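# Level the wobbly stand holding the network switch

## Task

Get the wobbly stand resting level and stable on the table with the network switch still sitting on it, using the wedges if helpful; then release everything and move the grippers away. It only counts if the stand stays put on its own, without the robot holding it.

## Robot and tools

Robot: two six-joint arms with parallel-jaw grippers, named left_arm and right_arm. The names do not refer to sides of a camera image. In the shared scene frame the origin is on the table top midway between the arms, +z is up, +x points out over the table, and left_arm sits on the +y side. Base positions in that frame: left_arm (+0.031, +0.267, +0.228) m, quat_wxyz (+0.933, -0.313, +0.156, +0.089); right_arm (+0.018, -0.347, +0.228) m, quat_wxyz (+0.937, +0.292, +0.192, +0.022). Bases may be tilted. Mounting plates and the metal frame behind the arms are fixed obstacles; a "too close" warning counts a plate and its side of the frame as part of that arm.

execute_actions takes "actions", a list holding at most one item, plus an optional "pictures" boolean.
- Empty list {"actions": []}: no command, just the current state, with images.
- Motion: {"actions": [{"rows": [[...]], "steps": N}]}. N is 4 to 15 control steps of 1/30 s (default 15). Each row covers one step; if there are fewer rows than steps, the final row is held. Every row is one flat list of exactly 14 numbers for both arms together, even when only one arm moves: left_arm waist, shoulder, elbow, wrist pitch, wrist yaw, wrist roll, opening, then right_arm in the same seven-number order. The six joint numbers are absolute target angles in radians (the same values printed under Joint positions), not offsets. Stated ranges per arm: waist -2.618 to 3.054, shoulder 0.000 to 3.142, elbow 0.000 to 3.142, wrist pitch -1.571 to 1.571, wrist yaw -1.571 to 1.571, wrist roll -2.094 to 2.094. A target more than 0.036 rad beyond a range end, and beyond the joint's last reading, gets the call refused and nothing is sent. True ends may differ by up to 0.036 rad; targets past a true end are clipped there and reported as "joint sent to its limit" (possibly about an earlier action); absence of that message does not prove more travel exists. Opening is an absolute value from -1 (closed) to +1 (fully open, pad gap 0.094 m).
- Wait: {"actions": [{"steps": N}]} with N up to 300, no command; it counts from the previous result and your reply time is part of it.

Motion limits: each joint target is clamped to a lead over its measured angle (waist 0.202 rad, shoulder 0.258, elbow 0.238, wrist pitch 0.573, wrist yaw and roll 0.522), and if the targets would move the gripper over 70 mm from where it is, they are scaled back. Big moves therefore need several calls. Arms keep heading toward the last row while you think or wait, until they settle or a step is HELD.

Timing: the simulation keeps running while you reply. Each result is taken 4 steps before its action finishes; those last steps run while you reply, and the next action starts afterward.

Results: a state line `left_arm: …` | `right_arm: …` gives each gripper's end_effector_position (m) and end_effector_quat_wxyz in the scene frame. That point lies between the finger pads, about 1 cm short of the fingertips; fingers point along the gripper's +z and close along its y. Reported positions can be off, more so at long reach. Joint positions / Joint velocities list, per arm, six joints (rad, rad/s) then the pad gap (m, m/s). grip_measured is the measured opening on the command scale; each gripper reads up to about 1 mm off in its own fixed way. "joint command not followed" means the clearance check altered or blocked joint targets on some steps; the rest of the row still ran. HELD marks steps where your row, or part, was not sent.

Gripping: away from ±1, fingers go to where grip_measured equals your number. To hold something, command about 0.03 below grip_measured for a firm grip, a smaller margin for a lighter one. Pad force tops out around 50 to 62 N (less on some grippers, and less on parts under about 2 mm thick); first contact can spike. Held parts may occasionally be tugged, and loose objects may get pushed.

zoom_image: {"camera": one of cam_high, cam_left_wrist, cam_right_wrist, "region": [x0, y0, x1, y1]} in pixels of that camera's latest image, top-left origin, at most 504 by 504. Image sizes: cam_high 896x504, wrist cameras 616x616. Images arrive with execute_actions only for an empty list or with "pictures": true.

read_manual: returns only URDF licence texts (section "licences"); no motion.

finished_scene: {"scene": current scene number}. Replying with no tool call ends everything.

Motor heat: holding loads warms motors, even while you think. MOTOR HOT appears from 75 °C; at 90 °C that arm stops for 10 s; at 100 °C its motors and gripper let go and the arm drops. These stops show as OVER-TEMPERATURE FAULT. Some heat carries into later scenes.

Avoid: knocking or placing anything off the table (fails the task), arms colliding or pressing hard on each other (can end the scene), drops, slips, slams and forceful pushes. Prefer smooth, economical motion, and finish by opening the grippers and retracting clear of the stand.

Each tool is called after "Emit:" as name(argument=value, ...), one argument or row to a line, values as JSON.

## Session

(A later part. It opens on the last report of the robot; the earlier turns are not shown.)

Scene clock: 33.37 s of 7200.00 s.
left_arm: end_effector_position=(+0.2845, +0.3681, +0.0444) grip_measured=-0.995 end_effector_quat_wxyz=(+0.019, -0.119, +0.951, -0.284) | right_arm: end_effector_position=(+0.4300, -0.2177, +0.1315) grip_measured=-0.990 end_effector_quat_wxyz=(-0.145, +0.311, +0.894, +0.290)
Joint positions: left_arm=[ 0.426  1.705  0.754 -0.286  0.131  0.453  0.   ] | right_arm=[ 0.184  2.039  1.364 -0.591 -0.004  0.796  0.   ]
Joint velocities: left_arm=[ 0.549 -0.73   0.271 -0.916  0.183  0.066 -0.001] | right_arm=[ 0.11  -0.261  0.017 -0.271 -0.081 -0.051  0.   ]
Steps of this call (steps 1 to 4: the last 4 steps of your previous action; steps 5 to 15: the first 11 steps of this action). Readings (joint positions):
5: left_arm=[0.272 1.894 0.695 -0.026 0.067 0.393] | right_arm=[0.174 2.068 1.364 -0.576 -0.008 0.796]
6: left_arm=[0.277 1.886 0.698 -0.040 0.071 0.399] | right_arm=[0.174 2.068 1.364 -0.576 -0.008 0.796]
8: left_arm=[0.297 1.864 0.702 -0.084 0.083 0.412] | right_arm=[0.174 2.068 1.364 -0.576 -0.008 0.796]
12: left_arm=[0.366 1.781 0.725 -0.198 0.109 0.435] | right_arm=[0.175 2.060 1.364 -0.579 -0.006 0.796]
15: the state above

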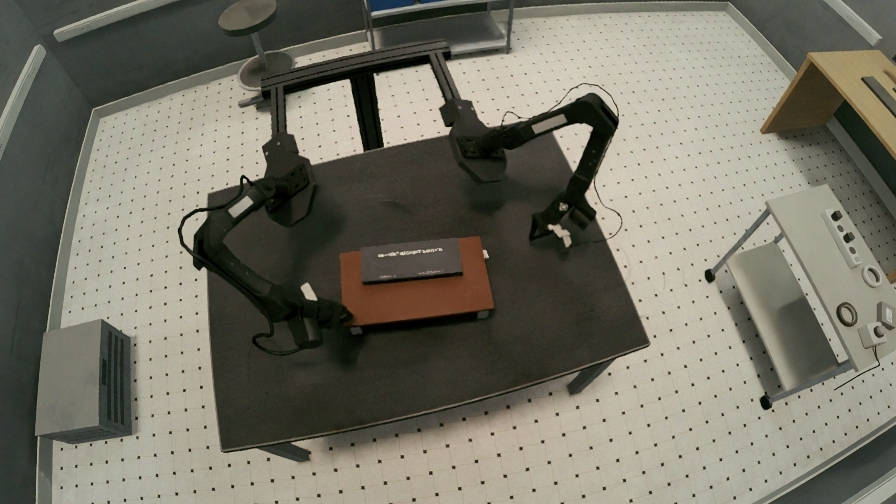

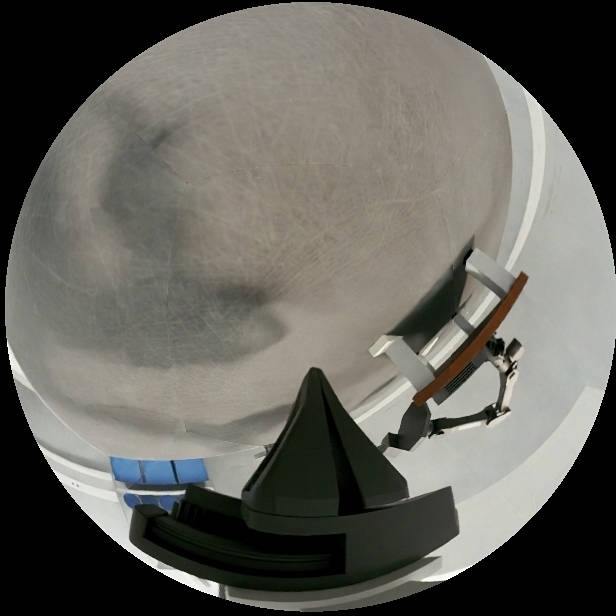

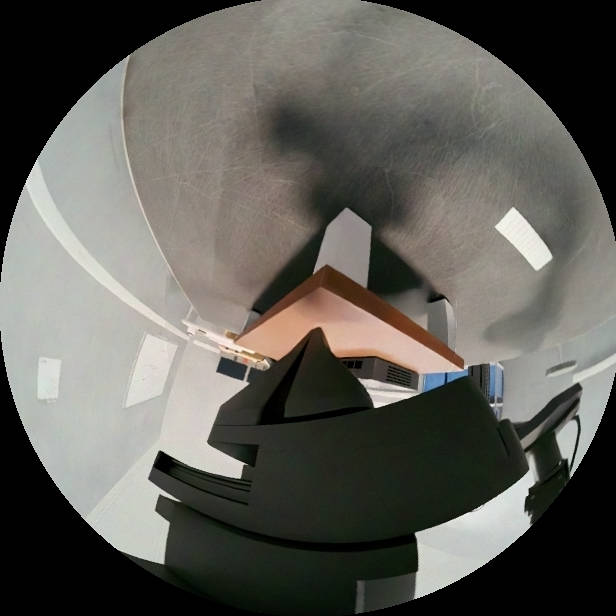

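Emit:
execute_actions(
  actions=[
    {"rows":[[0.5,1.6,0.8,-0.5,0.2,0.5,-1,0.225,1.955,1.35,-0.67,0,0.8,-1],[0.5,1.6,0.8,-0.5,0.2,0.5,-1,0.21,1.94,1.35,-0.68,0,0.8,-1],[0.5,1.6,0.8,-0.5,0.2,0.5,-1,0.19,1.922,1.35,-0.69,0,0.8,-1],[0.5,1.6,0.8,-0.5,0.2,0.5,-1,0.165,1.904,1.35,-0.70,0,0.8,-1],[0.5,1.6,0.8,-0.5,0.2,0.5,-1,0.14,1.886,1.35,-0.71,0,0.8,-1],[0.5,1.6,0.8,-0.5,0.2,0.5,-1,0.11,1.868,1.35,-0.72,0,0.8,-1],[0.5,1.6,0.8,-0.5,0.2,0.5,-1,0.08,1.85,1.35,-0.73,0,0.8,-1],[0.5,1.6,0.8,-0.5,0.2,0.5,-1,0.05,1.832,1.35,-0.74,0,0.8,-1],[0.5,1.6,0.8,-0.5,0.2,0.5,-1,0.02,1.814,1.35,-0.75,0,0.8,-1],[0.5,1.6,0.8,-0.5,0.2,0.5,-1,-0.01,1.798,1.35,-0.76,0,0.8,-1],[0.5,1.6,0.8,-0.5,0.2,0.5,-1,-0.04,1.782,1.35,-0.77,0,0.8,-1],[0.5,1.6,0.8,-0.5,0.2,0.5,-1,-0.065,1.77,1.35,-0.78,0,0.8,-1],[0.5,1.6,0.8,-0.5,0.2,0.5,-1,-0.085,1.76,1.35,-0.79,0,0.8,-1],[0.5,1.6,0.8,-0.5,0.2,0.5,-1,-0.1,1.75,1.35,-0.8,0,0.8,-1]],"steps":15},
  ],
)

Emit:
execute_actions(
  actions=[
    {"steps":12},
  ],
  pictures=true,
)

Scene clock: 34.03 s of 7200.00 s.
left_arm: end_effector_position=(+0.2677, +0.3880, +0.0701) grip_measured=-0.995 end_effector_quat_wxyz=(+0.002, -0.135, +0.942, -0.307) | right_arm: end_effector_position=(+0.4484, -0.3264, +0.1465) grip_measured=-0.989 end_effector_quat_wxyz=(-0.116, +0.403, +0.867, +0.268)
Joint positions: left_arm=[ 0.502  1.601  0.791 -0.485  0.18   0.491  0.   ] | right_arm=[ 0.001  1.831  1.364 -0.706 -0.003  0.796  0.   ]
Joint velocities: left_arm=[-0.017 -0.007  0.007  0.037  0.051  0.022  0.   ] | right_arm=[-0.994 -0.559 -0.002 -0.198 -0.037  0.051 -0.   ]
Steps of this call (steps 1 to 4: the last 4 steps of your previous action; steps 5 to 9: the robot went on to your last target; steps 10 to 20: the first 11 steps of this action). Readings (joint positions):
10: left_arm=[0.502 1.601 0.791 -0.458 0.174 0.487] | right_arm=[0.215 1.985 1.364 -0.634 -0.004 0.796]
11: left_arm=[0.502 1.601 0.791 -0.465 0.175 0.488] | right_arm=[0.214 1.983 1.364 -0.639 -0.004 0.796]
13: left_arm=[0.502 1.601 0.791 -0.474 0.177 0.489] | right_arm=[0.202 1.968 1.364 -0.656 -0.004 0.796]
17: left_arm=[0.502 1.601 0.791 -0.482 0.180 0.491] | right_arm=[0.107 1.895 1.364 -0.686 -0.004 0.796]
20: the state above

Scene clock: 34.43 s of 7200.00 s.
left_arm: end_effector_position=(+0.2675, +0.3876, +0.0703) grip_measured=-0.995 end_effector_quat_wxyz=(+0.001, -0.134, +0.942, -0.308) | right_arm: end_effector_position=(+0.4369, -0.3831, +0.1398) grip_measured=-0.989 end_effector_quat_wxyz=(-0.121, +0.453, +0.851, +0.236)
Joint positions: left_arm=[ 0.502  1.601  0.791 -0.487  0.181  0.491  0.   ] | right_arm=[-0.119  1.763  1.364 -0.774  0.007  0.796  0.   ]
Joint velocities: left_arm=[-0.022  0.007 -0.017 -0.051 -0.022 -0.081  0.   ] | right_arm=[-0.002  0.007 -0.012 -0.095  0.139  0.051  0.001]
Kept back: nothing.
Steps of this call (steps 1 to 4: the last 4 steps of your previous action; steps 5 to 12: the robot went on to your last target). Readings (joint positions):
1: left_arm=[0.502 1.601 0.791 -0.485 0.180 0.491] | right_arm=[-0.033 1.813 1.364 -0.714 -0.003 0.796]
2: left_arm=[0.502 1.601 0.791 -0.486 0.180 0.491] | right_arm=[-0.063 1.797 1.364 -0.722 -0.001 0.796]
4: left_arm=[0.502 1.601 0.791 -0.486 0.181 0.491] | right_arm=[-0.109 1.773 1.364 -0.740 0.003 0.796]
8: left_arm=[0.502 1.601 0.791 -0.486 0.181 0.491] | right_arm=[-0.124 1.763 1.364 -0.762 0.007 0.796]
12: the state above

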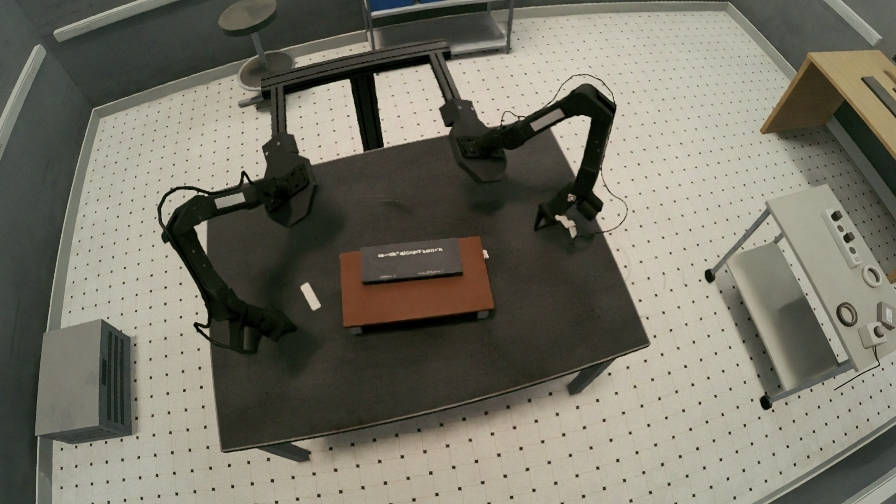

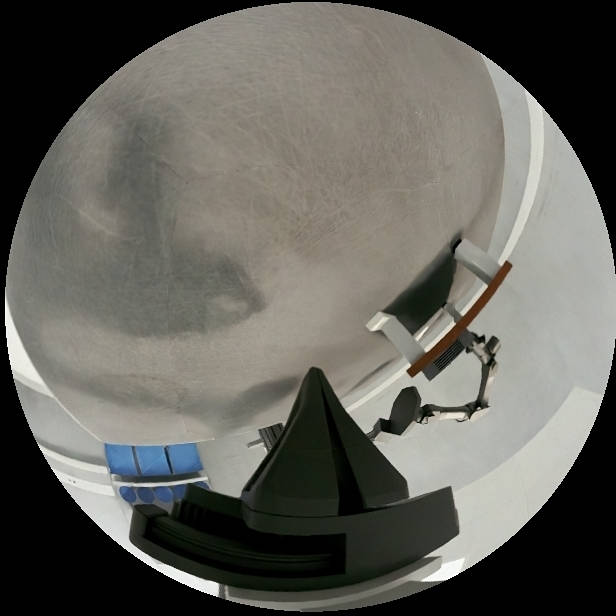

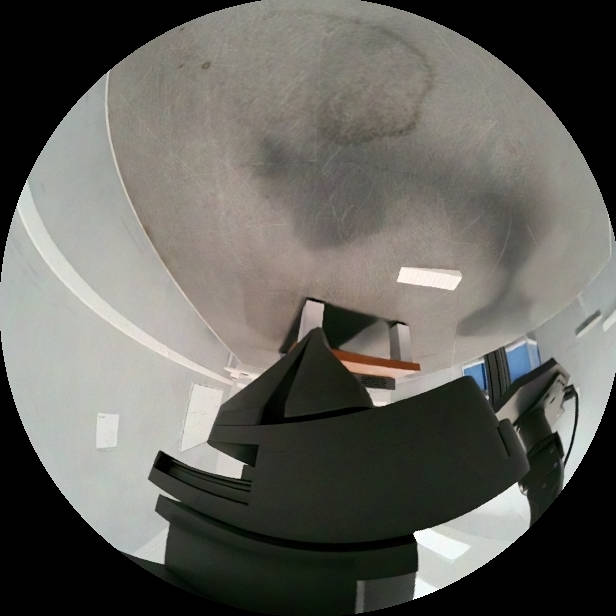

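Emit:
zoom_image(
  camera="cam_left_wrist",
  region=[350, 220, 530, 400],
)

Emit:
zoom_image(
  camera="cam_right_wrist",
  region=[270, 270, 430, 400],
)

Region (350, 220, 530, 400) of cam_left_wrist's 616x616 image, scaled by 2.800, with more detail than that image has.

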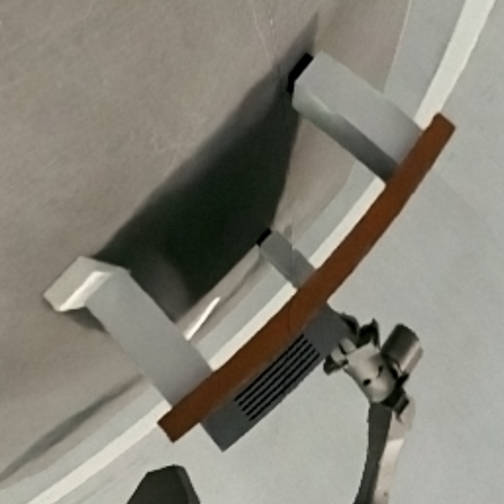

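Region (270, 270, 430, 400) of cam_right_wrist's 616x616 image, scaled by 3.150, with more detail than that image has; it fills the top 410 rows of this view, and the rest is white.

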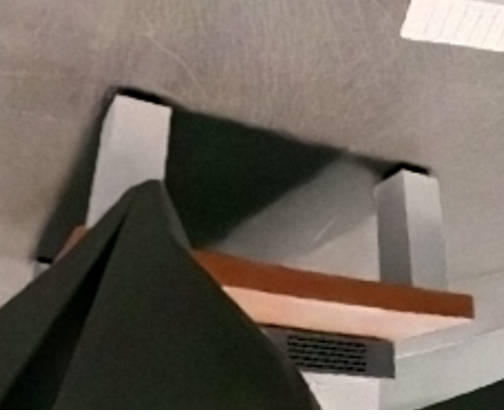

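Emit:
finished_scene(
  scene=2,
)

The scene is finished: the task was done.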